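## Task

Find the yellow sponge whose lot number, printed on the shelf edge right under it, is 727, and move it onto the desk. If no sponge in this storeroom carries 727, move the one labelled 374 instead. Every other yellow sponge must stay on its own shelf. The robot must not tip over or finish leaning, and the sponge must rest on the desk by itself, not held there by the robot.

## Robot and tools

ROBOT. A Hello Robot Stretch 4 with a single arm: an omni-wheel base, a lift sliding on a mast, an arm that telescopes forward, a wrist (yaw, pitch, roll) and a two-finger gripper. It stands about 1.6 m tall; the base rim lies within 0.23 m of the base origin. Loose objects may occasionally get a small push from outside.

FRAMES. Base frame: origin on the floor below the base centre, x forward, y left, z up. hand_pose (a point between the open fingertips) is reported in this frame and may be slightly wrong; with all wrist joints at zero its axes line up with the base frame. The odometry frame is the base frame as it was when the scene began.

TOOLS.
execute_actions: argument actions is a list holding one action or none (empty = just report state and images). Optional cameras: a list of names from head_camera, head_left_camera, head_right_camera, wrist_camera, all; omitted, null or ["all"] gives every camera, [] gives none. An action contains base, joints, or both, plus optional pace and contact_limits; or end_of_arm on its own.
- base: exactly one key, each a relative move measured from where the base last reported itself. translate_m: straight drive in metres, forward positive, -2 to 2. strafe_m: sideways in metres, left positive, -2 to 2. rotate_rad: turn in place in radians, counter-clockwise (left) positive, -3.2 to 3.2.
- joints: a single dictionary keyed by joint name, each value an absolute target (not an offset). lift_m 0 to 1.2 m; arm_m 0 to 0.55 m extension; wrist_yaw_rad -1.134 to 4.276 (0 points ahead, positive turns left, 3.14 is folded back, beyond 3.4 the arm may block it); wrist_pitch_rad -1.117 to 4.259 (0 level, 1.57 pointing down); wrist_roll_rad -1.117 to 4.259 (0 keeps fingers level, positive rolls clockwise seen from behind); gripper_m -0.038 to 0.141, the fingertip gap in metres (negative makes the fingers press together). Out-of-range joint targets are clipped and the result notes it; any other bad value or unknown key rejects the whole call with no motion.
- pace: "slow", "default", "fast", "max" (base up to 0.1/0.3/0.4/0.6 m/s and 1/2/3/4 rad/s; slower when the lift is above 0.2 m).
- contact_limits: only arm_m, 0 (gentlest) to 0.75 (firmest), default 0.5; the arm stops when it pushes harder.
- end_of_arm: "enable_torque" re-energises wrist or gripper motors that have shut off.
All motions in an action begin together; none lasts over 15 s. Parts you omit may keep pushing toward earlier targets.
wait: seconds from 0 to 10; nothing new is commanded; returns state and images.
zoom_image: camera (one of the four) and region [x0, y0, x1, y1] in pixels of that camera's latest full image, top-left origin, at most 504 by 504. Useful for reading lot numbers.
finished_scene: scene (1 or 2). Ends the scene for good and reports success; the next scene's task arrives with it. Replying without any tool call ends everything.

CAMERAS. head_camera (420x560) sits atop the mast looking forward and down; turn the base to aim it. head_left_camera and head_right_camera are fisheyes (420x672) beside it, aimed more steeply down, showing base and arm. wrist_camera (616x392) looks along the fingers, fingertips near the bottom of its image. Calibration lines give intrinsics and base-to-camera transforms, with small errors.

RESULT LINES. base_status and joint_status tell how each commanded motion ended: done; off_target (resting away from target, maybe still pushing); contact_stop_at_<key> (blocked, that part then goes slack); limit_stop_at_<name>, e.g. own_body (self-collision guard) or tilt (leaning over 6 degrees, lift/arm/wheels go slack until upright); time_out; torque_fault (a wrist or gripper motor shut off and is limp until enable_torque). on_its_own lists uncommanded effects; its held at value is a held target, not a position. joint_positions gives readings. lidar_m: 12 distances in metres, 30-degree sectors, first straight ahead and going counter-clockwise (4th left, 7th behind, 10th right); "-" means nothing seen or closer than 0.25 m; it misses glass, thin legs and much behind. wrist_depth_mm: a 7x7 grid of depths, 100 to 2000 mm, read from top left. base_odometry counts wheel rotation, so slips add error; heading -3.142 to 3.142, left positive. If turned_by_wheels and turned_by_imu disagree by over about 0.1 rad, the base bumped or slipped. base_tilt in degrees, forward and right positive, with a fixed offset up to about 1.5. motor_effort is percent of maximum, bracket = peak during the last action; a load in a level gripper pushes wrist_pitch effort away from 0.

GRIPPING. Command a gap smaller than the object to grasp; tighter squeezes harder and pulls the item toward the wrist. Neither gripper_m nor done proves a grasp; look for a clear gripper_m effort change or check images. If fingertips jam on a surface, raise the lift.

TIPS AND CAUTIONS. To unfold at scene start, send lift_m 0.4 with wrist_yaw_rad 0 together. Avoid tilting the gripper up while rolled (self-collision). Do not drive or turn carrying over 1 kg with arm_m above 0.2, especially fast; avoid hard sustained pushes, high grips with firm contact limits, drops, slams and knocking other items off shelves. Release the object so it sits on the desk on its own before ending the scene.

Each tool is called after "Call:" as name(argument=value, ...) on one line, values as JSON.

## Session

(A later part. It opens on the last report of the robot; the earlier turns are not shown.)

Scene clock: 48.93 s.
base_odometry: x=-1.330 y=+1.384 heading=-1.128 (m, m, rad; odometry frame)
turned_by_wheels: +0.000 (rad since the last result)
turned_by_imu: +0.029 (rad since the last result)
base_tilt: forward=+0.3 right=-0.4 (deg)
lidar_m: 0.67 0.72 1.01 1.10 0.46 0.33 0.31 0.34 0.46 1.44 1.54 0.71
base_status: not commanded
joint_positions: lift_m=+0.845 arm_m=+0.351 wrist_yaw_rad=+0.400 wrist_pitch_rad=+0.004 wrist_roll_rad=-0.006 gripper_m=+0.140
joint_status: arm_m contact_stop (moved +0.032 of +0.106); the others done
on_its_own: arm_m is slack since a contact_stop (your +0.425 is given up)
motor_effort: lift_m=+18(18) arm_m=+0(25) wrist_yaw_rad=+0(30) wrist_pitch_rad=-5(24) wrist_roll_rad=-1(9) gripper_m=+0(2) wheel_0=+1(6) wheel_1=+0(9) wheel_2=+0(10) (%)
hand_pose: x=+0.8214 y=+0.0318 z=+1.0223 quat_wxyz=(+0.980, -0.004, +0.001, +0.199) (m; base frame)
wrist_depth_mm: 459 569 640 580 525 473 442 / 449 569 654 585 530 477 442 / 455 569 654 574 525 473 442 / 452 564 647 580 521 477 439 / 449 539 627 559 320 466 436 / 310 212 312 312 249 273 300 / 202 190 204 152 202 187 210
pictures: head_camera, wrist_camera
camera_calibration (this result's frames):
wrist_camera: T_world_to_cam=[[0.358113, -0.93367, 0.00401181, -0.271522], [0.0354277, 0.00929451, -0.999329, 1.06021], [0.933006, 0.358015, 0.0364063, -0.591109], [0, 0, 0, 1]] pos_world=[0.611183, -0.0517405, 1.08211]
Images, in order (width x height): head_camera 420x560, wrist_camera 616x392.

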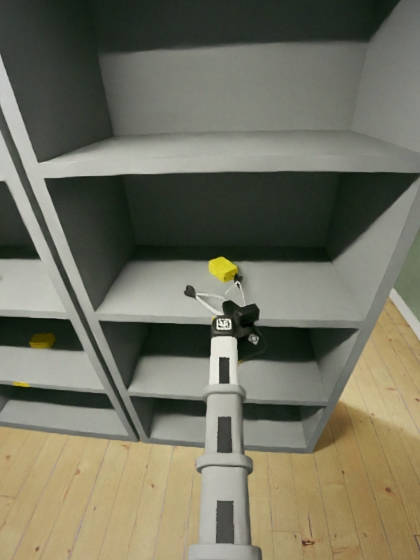

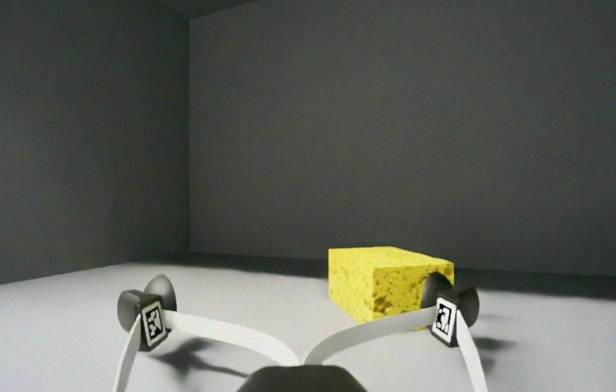

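The gripper body caught the shelf edge, so I'll back off, raise the lift and pitch the gripper down.

Call:
execute_actions(actions=[{"base":{"rotate_rad":-0.045},"joints":{"arm_m":0.31}}], cameras=[])

Call:
execute_actions(actions=[{"joints":{"lift_m":0.96,"wrist_pitch_rad":0.35}}], cameras=[])

Call:
execute_actions(actions=[{"joints":{"arm_m":0.44},"contact_limits":{"arm_m":0.25}}], cameras=["head_camera","wrist_camera"])

Scene clock: 53.57 s.
base_odometry: x=-1.331 y=+1.384 heading=-1.173 (m, m, rad; odometry frame)
turned_by_wheels: -0.045 (rad since the last result)
turned_by_imu: -0.046 (rad since the last result)
base_tilt: forward=+0.2 right=-0.3 (deg)
lidar_m: 0.67 0.71 0.97 1.26 0.47 0.33 0.31 0.34 0.47 1.28 1.50 0.71
base_status: done
joint_positions: lift_m=+0.845 arm_m=+0.311 wrist_yaw_rad=+0.400 wrist_pitch_rad=+0.004 wrist_roll_rad=-0.006 gripper_m=+0.140
joint_status: all done
motor_effort: lift_m=+18(18) arm_m=-6(6) wrist_yaw_rad=+0(2) wrist_pitch_rad=-5(7) wrist_roll_rad=+0(4) gripper_m=+0(1) wheel_0=-1(6) wheel_1=+0(5) wheel_2=+1(5) (%)
hand_pose: x=+0.7817 y=+0.0318 z=+1.0223 quat_wxyz=(+0.980, -0.004, +0.001, +0.199) (m; base frame)
wrist_depth_mm: 500 627 668 621 564 517 480 / 496 621 683 615 559 517 480 / 488 627 676 615 564 512 484 / 492 627 676 615 559 512 480 / 484 574 661 544 530 508 473 / 315 212 315 301 303 273 301 / 204 190 205 153 202 187 211
pictures: none
No camera images: the call's "cameras" was empty. Leave "cameras" out to get every camera's image.

Scene clock: 55.10 s.
base_odometry: x=-1.330 y=+1.384 heading=-1.173 (m, m, rad; odometry frame)
turned_by_wheels: +0.000 (rad since the last result)
turned_by_imu: +0.000 (rad since the last result)
base_tilt: forward=+0.3 right=-0.2 (deg)
lidar_m: 0.68 0.71 0.95 1.29 0.47 0.34 0.31 0.33 0.48 1.31 1.51 0.72
base_status: not commanded
joint_positions: lift_m=+0.960 arm_m=+0.311 wrist_yaw_rad=+0.401 wrist_pitch_rad=+0.352 wrist_roll_rad=-0.007 gripper_m=+0.140
joint_status: all done
motor_effort: lift_m=+22(21) arm_m=-5(5) wrist_yaw_rad=-3(16) wrist_pitch_rad=-6(93) wrist_roll_rad=+1(1) gripper_m=+0(0) wheel_0=+0(1) wheel_1=+0(0) wheel_2=+3(8) (%)
hand_pose: x=+0.7654 y=+0.0251 z=+1.0386 quat_wxyz=(+0.965, -0.038, +0.171, +0.196) (m; base frame)
wrist_depth_mm: 473 580 597 544 500 466 436 / 473 603 627 569 525 484 452 / 488 621 661 597 549 504 466 / 484 554 549 554 549 504 480 / 384 382 387 351 332 382 384 / 293 211 296 294 294 278 293 / 236 229 236 153 236 229 236
pictures: none
No camera images: the call's "cameras" was empty. Leave "cameras" out to get every camera's image.

Scene clock: 56.53 s.
base_odometry: x=-1.330 y=+1.384 heading=-1.173 (m, m, rad; odometry frame)
turned_by_wheels: +0.000 (rad since the last result)
turned_by_imu: +0.000 (rad since the last result)
base_tilt: forward=+0.3 right=-0.2 (deg)
lidar_m: 0.67 0.70 0.98 1.27 0.48 0.34 0.31 0.33 0.47 1.29 1.50 0.70
base_status: not commanded
joint_positions: lift_m=+0.960 arm_m=+0.439 wrist_yaw_rad=+0.400 wrist_pitch_rad=+0.352 wrist_roll_rad=-0.007 gripper_m=+0.140
joint_status: all done
motor_effort: lift_m=+22(22) arm_m=+6(6) wrist_yaw_rad=-1(3) wrist_pitch_rad=-6(4) wrist_roll_rad=+0(2) gripper_m=+0(1) wheel_0=+0(0) wheel_1=+0(0) wheel_2=+3(3) (%)
contact_limits: arm_m 0.25
hand_pose: x=+0.8934 y=+0.0249 z=+1.0385 quat_wxyz=(+0.965, -0.038, +0.171, +0.196) (m; base frame)
wrist_depth_mm: 469 508 455 418 382 353 334 / 477 530 480 436 399 370 343 / 488 559 508 459 418 384 359 / 488 554 512 473 439 402 373 / 379 382 382 362 384 382 379 / 291 211 279 220 281 279 290 / 236 229 229 153 237 229 236
pictures: head_camera, wrist_camera
camera_calibration (this result's frames):
wrist_camera: T_world_to_cam=[[0.361639, -0.932187, 0.0156625, -0.318994], [-0.28016, -0.124679, -0.951822, 1.3099], [0.889229, 0.339828, -0.30625, -0.260974], [0, 0, 0, 1]] pos_world=[0.714407, -0.0453577, 1.17186]
Images, in order (width x height): head_camera 420x560, wrist_camera 616x392.

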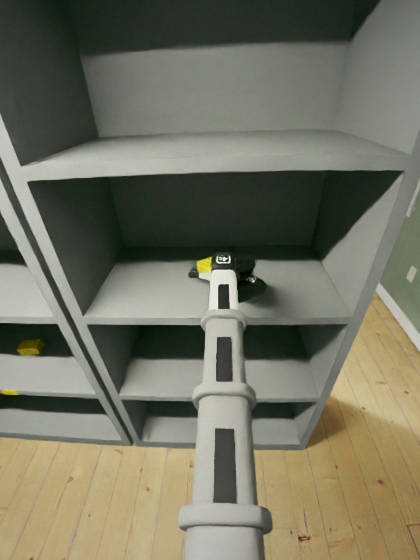

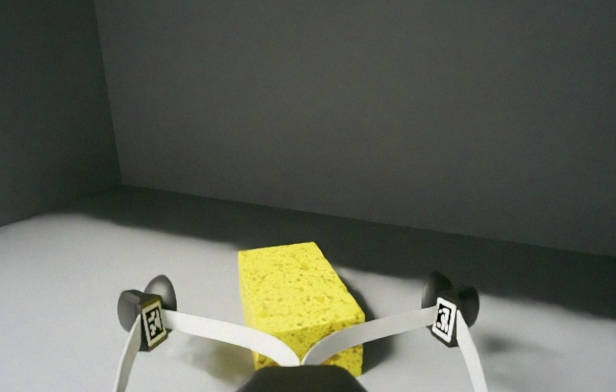

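Call:
execute_actions(actions=[{"joints":{"lift_m":0.94}}], cameras=["wrist_camera"])

Call:
execute_actions(actions=[{"joints":{"gripper_m":0.01}}], cameras=["wrist_camera"])

Call:
execute_actions(actions=[{"joints":{"lift_m":0.98}}], cameras=["wrist_camera"])

Scene clock: 58.33 s.
base_odometry: x=-1.330 y=+1.384 heading=-1.173 (m, m, rad; odometry frame)
turned_by_wheels: +0.000 (rad since the last result)
turned_by_imu: +0.000 (rad since the last result)
base_tilt: forward=+0.3 right=-0.3 (deg)
lidar_m: 0.66 0.70 0.98 1.28 0.47 0.33 0.32 0.32 0.46 1.29 1.49 0.70
base_status: not commanded
joint_positions: lift_m=+0.940 arm_m=+0.439 wrist_yaw_rad=+0.400 wrist_pitch_rad=+0.352 wrist_roll_rad=-0.007 gripper_m=+0.140
joint_status: all done
motor_effort: lift_m=+16(20) arm_m=+6(6) wrist_yaw_rad=-1(1) wrist_pitch_rad=-6(7) wrist_roll_rad=+0(0) gripper_m=+0(0) wheel_0=+0(0) wheel_1=+0(0) wheel_2=+3(3) (%)
hand_pose: x=+0.8934 y=+0.0249 z=+1.0190 quat_wxyz=(+0.965, -0.038, +0.171, +0.196) (m; base frame)
wrist_depth_mm: 473 500 459 418 382 355 332 / 480 535 480 439 402 366 345 / 488 559 508 459 418 382 359 / 462 492 496 466 430 402 370 / 340 342 322 245 342 342 340 / 259 211 250 202 216 248 260 / 211 203 211 153 211 204 214
pictures: wrist_camera
camera_calibration (this result's frames):
wrist_camera: T_world_to_cam=[[0.361639, -0.932187, 0.0156626, -0.318688], [-0.28016, -0.12468, -0.951822, 1.29129], [0.889229, 0.339828, -0.30625, -0.266962], [0, 0, 0, 1]] pos_world=[0.714409, -0.0453577, 1.15232]
Images, in order (width x height): wrist_camera 616x392.

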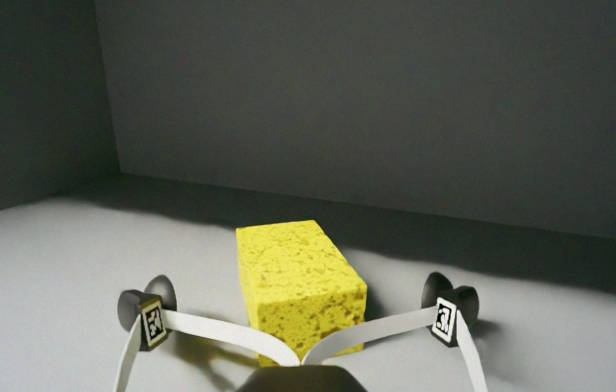

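Scene clock: 60.60 s.
base_odometry: x=-1.330 y=+1.384 heading=-1.173 (m, m, rad; odometry frame)
turned_by_wheels: +0.000 (rad since the last result)
turned_by_imu: +0.000 (rad since the last result)
base_tilt: forward=+0.3 right=-0.3 (deg)
lidar_m: 0.67 0.71 0.97 1.28 0.48 0.34 0.31 0.32 0.46 1.29 1.49 0.71
base_status: not commanded
joint_positions: lift_m=+0.940 arm_m=+0.439 wrist_yaw_rad=+0.400 wrist_pitch_rad=+0.352 wrist_roll_rad=-0.007 gripper_m=+0.010
joint_status: all done
motor_effort: lift_m=+16(16) arm_m=+6(6) wrist_yaw_rad=-1(1) wrist_pitch_rad=-7(8) wrist_roll_rad=+0(0) gripper_m=-21(20) wheel_0=+0(0) wheel_1=+0(0) wheel_2=+3(3) (%)
hand_pose: x=+0.8934 y=+0.0249 z=+1.0190 quat_wxyz=(+0.965, -0.038, +0.171, +0.196) (m; base frame)
wrist_depth_mm: 473 512 455 418 384 353 334 / 473 535 480 436 399 368 345 / 484 564 508 459 421 384 357 / 466 492 492 462 430 404 373 / 340 340 342 234 340 340 340 / 259 259 194 188 195 260 259 / 210 195 196 191 197 196 213
pictures: wrist_camera
camera_calibration (this result's frames):
wrist_camera: T_world_to_cam=[[0.361639, -0.932187, 0.0156626, -0.318688], [-0.28016, -0.12468, -0.951822, 1.29129], [0.889229, 0.339828, -0.30625, -0.266962], [0, 0, 0, 1]] pos_world=[0.714409, -0.0453577, 1.15232]
Images, in order (width x height): wrist_camera 616x392.

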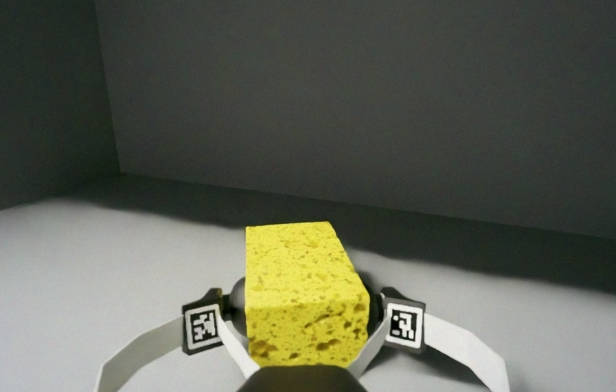

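Scene clock: 61.60 s.
base_odometry: x=-1.330 y=+1.384 heading=-1.173 (m, m, rad; odometry frame)
turned_by_wheels: +0.000 (rad since the last result)
turned_by_imu: +0.000 (rad since the last result)
base_tilt: forward=+0.0 right=-0.3 (deg)
lidar_m: 0.67 0.71 0.98 1.30 0.47 0.34 0.32 0.33 0.47 1.28 1.51 0.71
base_status: not commanded
joint_positions: lift_m=+0.980 arm_m=+0.439 wrist_yaw_rad=+0.400 wrist_pitch_rad=+0.352 wrist_roll_rad=-0.007 gripper_m=+0.010
joint_status: all done
motor_effort: lift_m=+21(21) arm_m=+6(6) wrist_yaw_rad=+0(1) wrist_pitch_rad=-7(6) wrist_roll_rad=+2(1) gripper_m=-19(20) wheel_0=+0(0) wheel_1=+0(0) wheel_2=+3(3) (%)
hand_pose: x=+0.8934 y=+0.0249 z=+1.0585 quat_wxyz=(+0.965, -0.038, +0.171, +0.196) (m; base frame)
wrist_depth_mm: 469 504 459 415 382 353 334 / 477 530 480 439 402 368 343 / 492 559 512 462 418 384 357 / 496 564 525 484 439 399 375 / 424 427 424 235 427 404 382 / 324 325 195 188 195 325 324 / 262 244 245 191 245 245 263
pictures: wrist_camera
camera_calibration (this result's frames):
wrist_camera: T_world_to_cam=[[0.361639, -0.932187, 0.0156639, -0.31931], [-0.2802, -0.124697, -0.951808, 1.32896], [0.889216, 0.339822, -0.306294, -0.254789], [0, 0, 0, 1]] pos_world=[0.714413, -0.0453571, 1.19188]
Images, in order (width x height): wrist_camera 616x392.

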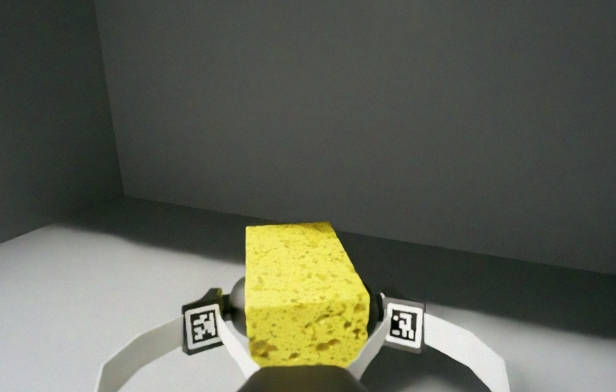

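Call:
execute_actions(actions=[{"joints":{"arm_m":0},"pace":"fast"}], cameras=[])

Call:
execute_actions(actions=[{"base":{"strafe_m":-0.92},"joints":{"lift_m":0.78,"wrist_yaw_rad":0},"pace":"max"}], cameras=["head_camera","wrist_camera"])

Scene clock: 64.67 s.
base_odometry: x=-1.330 y=+1.384 heading=-1.173 (m, m, rad; odometry frame)
turned_by_wheels: +0.000 (rad since the last result)
turned_by_imu: -0.001 (rad since the last result)
base_tilt: forward=+0.2 right=-0.3 (deg)
lidar_m: 0.67 0.70 0.98 1.28 0.46 0.33 0.32 0.33 0.47 1.31 1.51 0.71
base_status: not commanded
joint_positions: lift_m=+0.980 arm_m=+0.001 wrist_yaw_rad=+0.400 wrist_pitch_rad=+0.352 wrist_roll_rad=-0.007 gripper_m=+0.010
joint_status: all done
motor_effort: lift_m=+21(21) arm_m=-6(6) wrist_yaw_rad=-1(2) wrist_pitch_rad=-6(7) wrist_roll_rad=-1(1) gripper_m=-21(21) wheel_0=+0(0) wheel_1=+0(0) wheel_2=+3(3) (%)
hand_pose: x=+0.4553 y=+0.0249 z=+1.0584 quat_wxyz=(+0.965, -0.038, +0.171, +0.196) (m; base frame)
wrist_depth_mm: 549 585 809 842 788 723 676 / 891 603 820 891 809 759 707 / 878 615 831 931 854 788 723 / 699 621 615 621 615 621 621 / 1397 676 809 235 462 430 427 / 1078 715 194 188 195 904 831 / 917 723 820 191 788 809 854
pictures: none
No camera images: the call's "cameras" was empty. Leave "cameras" out to get every camera's image.

Scene clock: 68.50 s.
base_odometry: x=-2.178 y=+1.027 heading=-1.173 (m, m, rad; odometry frame)
turned_by_wheels: +0.000 (rad since the last result)
turned_by_imu: -0.002 (rad since the last result)
base_tilt: forward=+0.2 right=-0.2 (deg)
lidar_m: 2.07 0.84 0.98 1.28 0.48 0.35 0.30 0.33 0.47 0.52 0.55 0.77
base_status: done
joint_positions: lift_m=+0.780 arm_m=+0.001 wrist_yaw_rad=+0.000 wrist_pitch_rad=+0.352 wrist_roll_rad=-0.007 gripper_m=+0.010
joint_status: all done
motor_effort: lift_m=+18(20) arm_m=-5(6) wrist_yaw_rad=-1(8) wrist_pitch_rad=-6(8) wrist_roll_rad=+1(1) gripper_m=-22(20) wheel_0=-1(11) wheel_1=+0(11) wheel_2=+1(3) (%)
hand_pose: x=+0.4426 y=-0.0873 z=+0.8587 quat_wxyz=(+0.985, -0.003, +0.175, +0.001) (m; base frame)
wrist_depth_mm: - - - - 1708 904 634 / 842 - - - 1661 917 647 / 854 - - - 1808 917 640 / 854 - - - 1863 917 640 / 831 - - 234 1756 917 640 / 842 1618 195 189 195 917 640 / 842 1025 1255 191 1229 759 634
pictures: head_camera, wrist_camera
camera_calibration (this result's frames):
wrist_camera: T_world_to_cam=[[-0.0296725, -0.999437, 0.0156749, -0.0905297], [-0.306968, -0.00581257, -0.951702, 1.02063], [0.951257, -0.0330511, -0.306623, 0.0632385], [0, 0, 0, 1]] pos_world=[0.250458, -0.0824562, 0.992143]
Images, in order (width x height): head_camera 420x560, wrist_camera 616x392.

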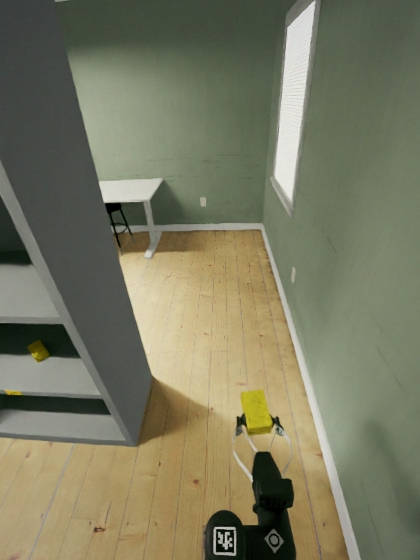

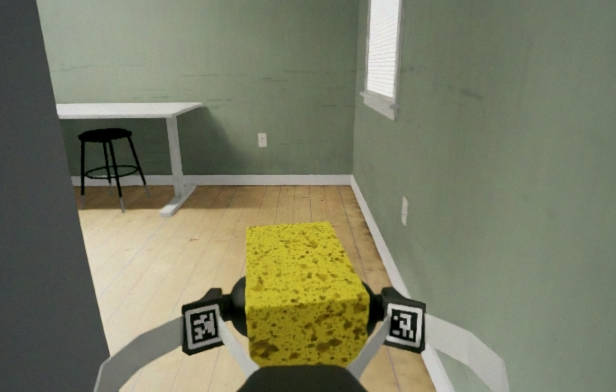

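Call:
execute_actions(actions=[{"base":{"translate_m":2},"pace":"max"}], cameras=[])

Call:
execute_actions(actions=[{"base":{"strafe_m":0.95},"joints":{"lift_m":0.85},"pace":"max"}], cameras=["head_camera","wrist_camera"])

Scene clock: 75.43 s.
base_odometry: x=-1.403 y=-0.816 heading=-1.173 (m, m, rad; odometry frame)
turned_by_wheels: +0.000 (rad since the last result)
turned_by_imu: -0.007 (rad since the last result)
base_tilt: forward=+0.1 right=-0.2 (deg)
lidar_m: 1.43 1.04 0.98 3.37 1.22 0.99 2.20 0.76 0.54 0.48 0.51 0.70
base_status: done
joint_positions: lift_m=+0.780 arm_m=+0.001 wrist_yaw_rad=+0.000 wrist_pitch_rad=+0.352 wrist_roll_rad=-0.007 gripper_m=+0.010
joint_status: not commanded
motor_effort: lift_m=+18(18) arm_m=-5(5) wrist_yaw_rad=-1(2) wrist_pitch_rad=-8(7) wrist_roll_rad=+1(0) gripper_m=-20(21) wheel_0=-1(7) wheel_1=-1(9) wheel_2=+2(13) (%)
hand_pose: x=+0.4426 y=-0.0874 z=+0.8587 quat_wxyz=(+0.985, -0.003, +0.175, +0.001) (m; base frame)
wrist_depth_mm: 1098 1098 1118 1078 1118 891 597 / 1160 1160 1160 1138 1160 891 603 / 1205 1182 1205 1229 1229 904 609 / 1255 1281 1281 1281 1281 891 603 / 1336 1366 1366 235 1366 891 627 / 1397 1430 194 188 195 904 634 / 1308 1205 1205 192 1229 732 621
pictures: none
No camera images: the call's "cameras" was empty. Leave "cameras" out to get every camera's image.

Scene clock: 79.00 s.
base_odometry: x=-0.527 y=-0.448 heading=-1.173 (m, m, rad; odometry frame)
turned_by_wheels: +0.000 (rad since the last result)
turned_by_imu: +0.000 (rad since the last result)
base_tilt: forward=+0.1 right=-0.4 (deg)
lidar_m: 0.53 0.67 0.91 2.82 1.24 0.88 0.84 0.89 1.53 1.44 1.48 0.70
base_status: done
joint_positions: lift_m=+0.850 arm_m=+0.001 wrist_yaw_rad=+0.000 wrist_pitch_rad=+0.352 wrist_roll_rad=-0.007 gripper_m=+0.010
joint_status: all done
motor_effort: lift_m=+20(24) arm_m=-5(6) wrist_yaw_rad=-1(1) wrist_pitch_rad=-6(9) wrist_roll_rad=-1(2) gripper_m=-21(20) wheel_0=+1(10) wheel_1=-2(15) wheel_2=+0(1) (%)
hand_pose: x=+0.4426 y=-0.0874 z=+0.9286 quat_wxyz=(+0.985, -0.003, +0.175, +0.001) (m; base frame)
wrist_depth_mm: 1098 1098 1098 1098 1118 1098 1118 / 1138 1138 1138 1160 1182 1160 1160 / 1205 1205 1205 1229 1205 1229 1229 / 1060 1060 1042 1060 1281 1308 1308 / 732 732 741 235 1366 1366 1366 / 559 559 194 188 195 1430 1430 / 691 488 496 192 1336 1336 1464
pictures: head_camera, wrist_camera
camera_calibration (this result's frames):
wrist_camera: T_world_to_cam=[[-0.0298922, -0.99943, 0.0156668, -0.0915783], [-0.306708, -0.00574659, -0.951786, 1.08713], [0.951334, -0.0332562, -0.306361, 0.0843671], [0, 0, 0, 1]] pos_world=[0.250431, -0.0824731, 1.06199]
Images, in order (width x height): head_camera 420x560, wrist_camera 616x392.

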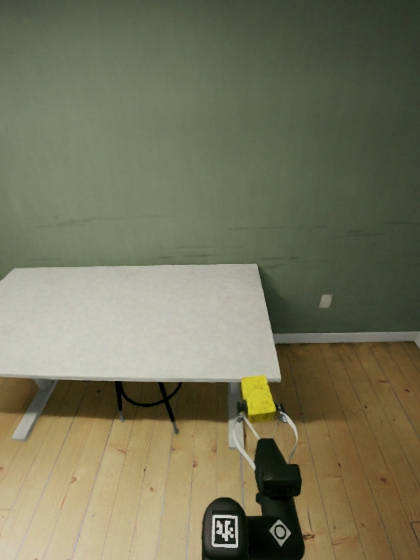

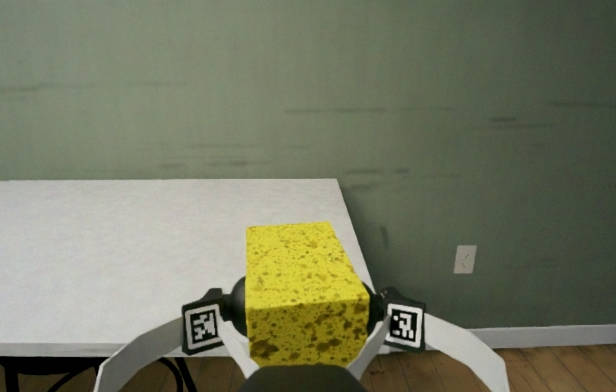

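Call:
execute_actions(actions=[{"joints":{"lift_m":0.74,"arm_m":0.4,"wrist_yaw_rad":0.4},"pace":"fast"}], cameras=[])

Call:
execute_actions(actions=[{"joints":{"lift_m":0.675}}], cameras=["head_camera","wrist_camera"])

Scene clock: 81.93 s.
base_odometry: x=-0.527 y=-0.448 heading=-1.173 (m, m, rad; odometry frame)
turned_by_wheels: +0.000 (rad since the last result)
turned_by_imu: -0.001 (rad since the last result)
base_tilt: forward=+0.3 right=-0.3 (deg)
lidar_m: 0.65 0.68 0.92 2.80 1.23 0.90 0.84 0.88 1.53 1.42 1.48 0.68
base_status: not commanded
joint_positions: lift_m=+0.740 arm_m=+0.399 wrist_yaw_rad=+0.400 wrist_pitch_rad=+0.352 wrist_roll_rad=-0.007 gripper_m=+0.010
joint_status: all done
motor_effort: lift_m=+16(20) arm_m=+5(7) wrist_yaw_rad=-1(5) wrist_pitch_rad=-7(7) wrist_roll_rad=-1(0) gripper_m=-20(21) wheel_0=+1(1) wheel_1=-2(2) wheel_2=+0(1) (%)
hand_pose: x=+0.8534 y=+0.0249 z=+0.8189 quat_wxyz=(+0.965, -0.038, +0.171, +0.196) (m; base frame)
wrist_depth_mm: 1025 917 831 759 707 640 603 / 1078 976 878 798 723 683 627 / 1118 1008 931 842 768 707 654 / 715 707 699 715 707 707 676 / 492 496 496 235 492 488 676 / 377 377 194 189 195 375 375 / 303 282 283 191 285 282 307
pictures: none
No camera images: the call's "cameras" was empty. Leave "cameras" out to get every camera's image.

Scene clock: 83.13 s.
base_odometry: x=-0.527 y=-0.448 heading=-1.173 (m, m, rad; odometry frame)
turned_by_wheels: +0.000 (rad since the last result)
turned_by_imu: +0.000 (rad since the last result)
base_tilt: forward=+0.1 right=-0.4 (deg)
lidar_m: 0.65 0.66 0.93 2.81 1.23 0.88 0.84 0.88 1.54 1.44 1.49 0.69
base_status: not commanded
joint_positions: lift_m=+0.675 arm_m=+0.399 wrist_yaw_rad=+0.400 wrist_pitch_rad=+0.352 wrist_roll_rad=-0.007 gripper_m=+0.010
joint_status: all done
motor_effort: lift_m=+16(18) arm_m=+5(6) wrist_yaw_rad=-1(1) wrist_pitch_rad=-6(7) wrist_roll_rad=+2(2) gripper_m=-21(20) wheel_0=+1(1) wheel_1=-2(2) wheel_2=+1(0) (%)
hand_pose: x=+0.8534 y=+0.0249 z=+0.7539 quat_wxyz=(+0.965, -0.038, +0.171, +0.196) (m; base frame)
wrist_depth_mm: 1025 917 831 759 699 647 609 / 1078 976 878 798 732 676 634 / 904 904 891 798 759 699 647 / 508 508 508 508 508 508 615 / 353 351 353 234 353 353 351 / 268 270 194 188 195 270 267 / 216 202 203 192 204 202 221
pictures: head_camera, wrist_camera
camera_calibration (this result's frames):
wrist_camera: T_world_to_cam=[[0.361609, -0.932198, 0.0156662, -0.300076], [-0.280271, -0.124715, -0.951785, 1.02788], [0.889206, 0.339783, -0.306366, -0.312488], [0, 0, 0, 1]] pos_world=[0.674462, -0.0453597, 0.88729]
Images, in order (width x height): head_camera 420x560, wrist_camera 616x392.

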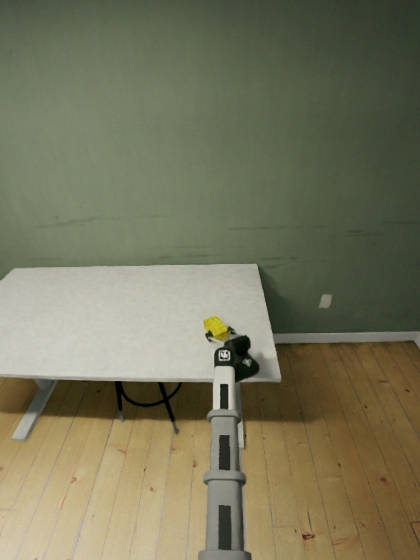

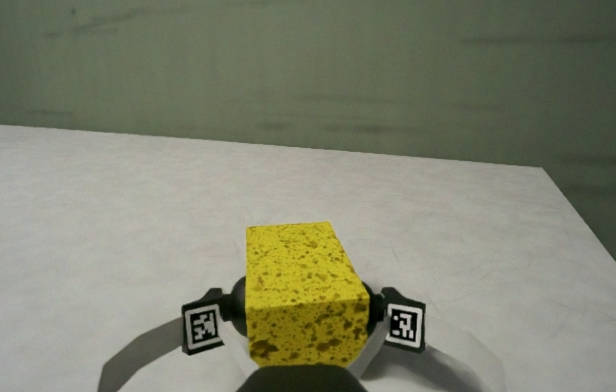

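Call:
execute_actions(actions=[{"joints":{"lift_m":0.67,"gripper_m":0.11}}], cameras=[])

Call:
execute_actions(actions=[{"joints":{"lift_m":0.78},"pace":"fast"}], cameras=["head_camera","wrist_camera"])

Scene clock: 85.77 s.
base_odometry: x=-0.527 y=-0.448 heading=-1.173 (m, m, rad; odometry frame)
turned_by_wheels: +0.000 (rad since the last result)
turned_by_imu: -0.001 (rad since the last result)
base_tilt: forward=+0.2 right=-0.4 (deg)
lidar_m: 0.66 0.68 0.93 2.81 1.23 0.89 0.84 0.87 1.53 1.43 1.48 0.66
base_status: not commanded
joint_positions: lift_m=+0.670 arm_m=+0.399 wrist_yaw_rad=+0.400 wrist_pitch_rad=+0.352 wrist_roll_rad=-0.007 gripper_m=+0.110
joint_status: all done
motor_effort: lift_m=+16(16) arm_m=+5(5) wrist_yaw_rad=-1(1) wrist_pitch_rad=-8(7) wrist_roll_rad=+0(0) gripper_m=-3(18) wheel_0=+1(1) wheel_1=-2(2) wheel_2=+1(0) (%)
hand_pose: x=+0.8534 y=+0.0249 z=+0.7489 quat_wxyz=(+0.965, -0.038, +0.171, +0.196) (m; base frame)
wrist_depth_mm: 1025 931 831 759 699 647 603 / 1078 976 891 798 732 668 640 / 878 891 878 798 750 691 654 / 496 496 496 492 492 496 539 / 342 343 324 248 343 342 342 / 260 251 208 204 217 260 260 / 211 204 205 150 213 203 215
pictures: none
No camera images: the call's "cameras" was empty. Leave "cameras" out to get every camera's image.

Scene clock: 87.00 s.
base_odometry: x=-0.527 y=-0.448 heading=-1.173 (m, m, rad; odometry frame)
turned_by_wheels: +0.000 (rad since the last result)
turned_by_imu: +0.000 (rad since the last result)
base_tilt: forward=+0.2 right=-0.2 (deg)
lidar_m: 0.65 0.67 0.93 2.81 1.23 0.90 0.84 0.89 1.53 1.43 1.49 0.68
base_status: not commanded
joint_positions: lift_m=+0.780 arm_m=+0.399 wrist_yaw_rad=+0.400 wrist_pitch_rad=+0.352 wrist_roll_rad=-0.007 gripper_m=+0.110
joint_status: all done
motor_effort: lift_m=+22(22) arm_m=+5(5) wrist_yaw_rad=+0(1) wrist_pitch_rad=-5(5) wrist_roll_rad=-1(0) gripper_m=-1(2) wheel_0=+1(1) wheel_1=-2(2) wheel_2=+0(1) (%)
hand_pose: x=+0.8534 y=+0.0249 z=+0.8585 quat_wxyz=(+0.965, -0.038, +0.171, +0.196) (m; base frame)
wrist_depth_mm: 1025 917 831 759 699 647 615 / 1078 976 866 798 732 676 634 / 1160 1042 931 842 768 699 654 / 831 831 831 831 768 723 676 / 574 580 580 580 585 580 691 / 439 424 427 445 216 442 462 / 353 343 345 150 355 343 355
pictures: head_camera, wrist_camera
camera_calibration (this result's frames):
wrist_camera: T_world_to_cam=[[0.361609, -0.932198, 0.0156662, -0.301716], [-0.280271, -0.124715, -0.951785, 1.12743], [0.889206, 0.339783, -0.306366, -0.280451], [0, 0, 0, 1]] pos_world=[0.674466, -0.0453597, 0.991873]
Images, in order (width x height): head_camera 420x560, wrist_camera 616x392.

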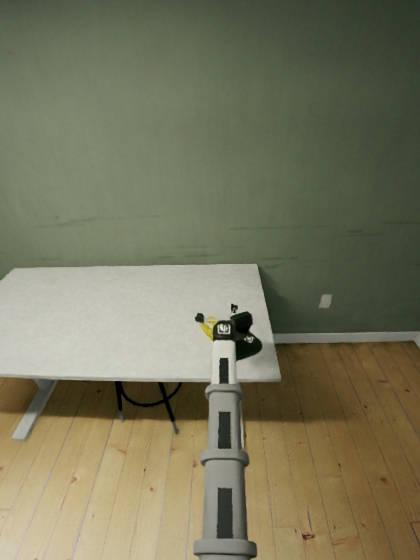

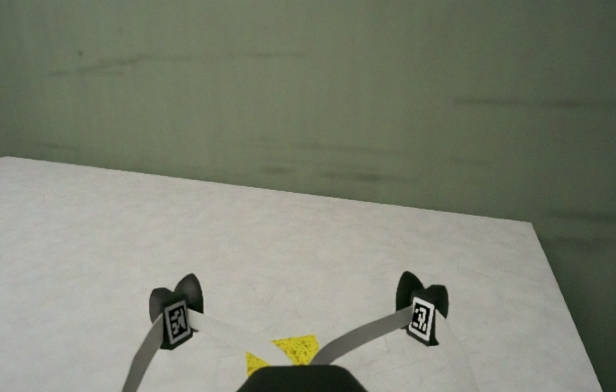

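Call:
finished_scene(scene=1)

The scene is finished: the task was done.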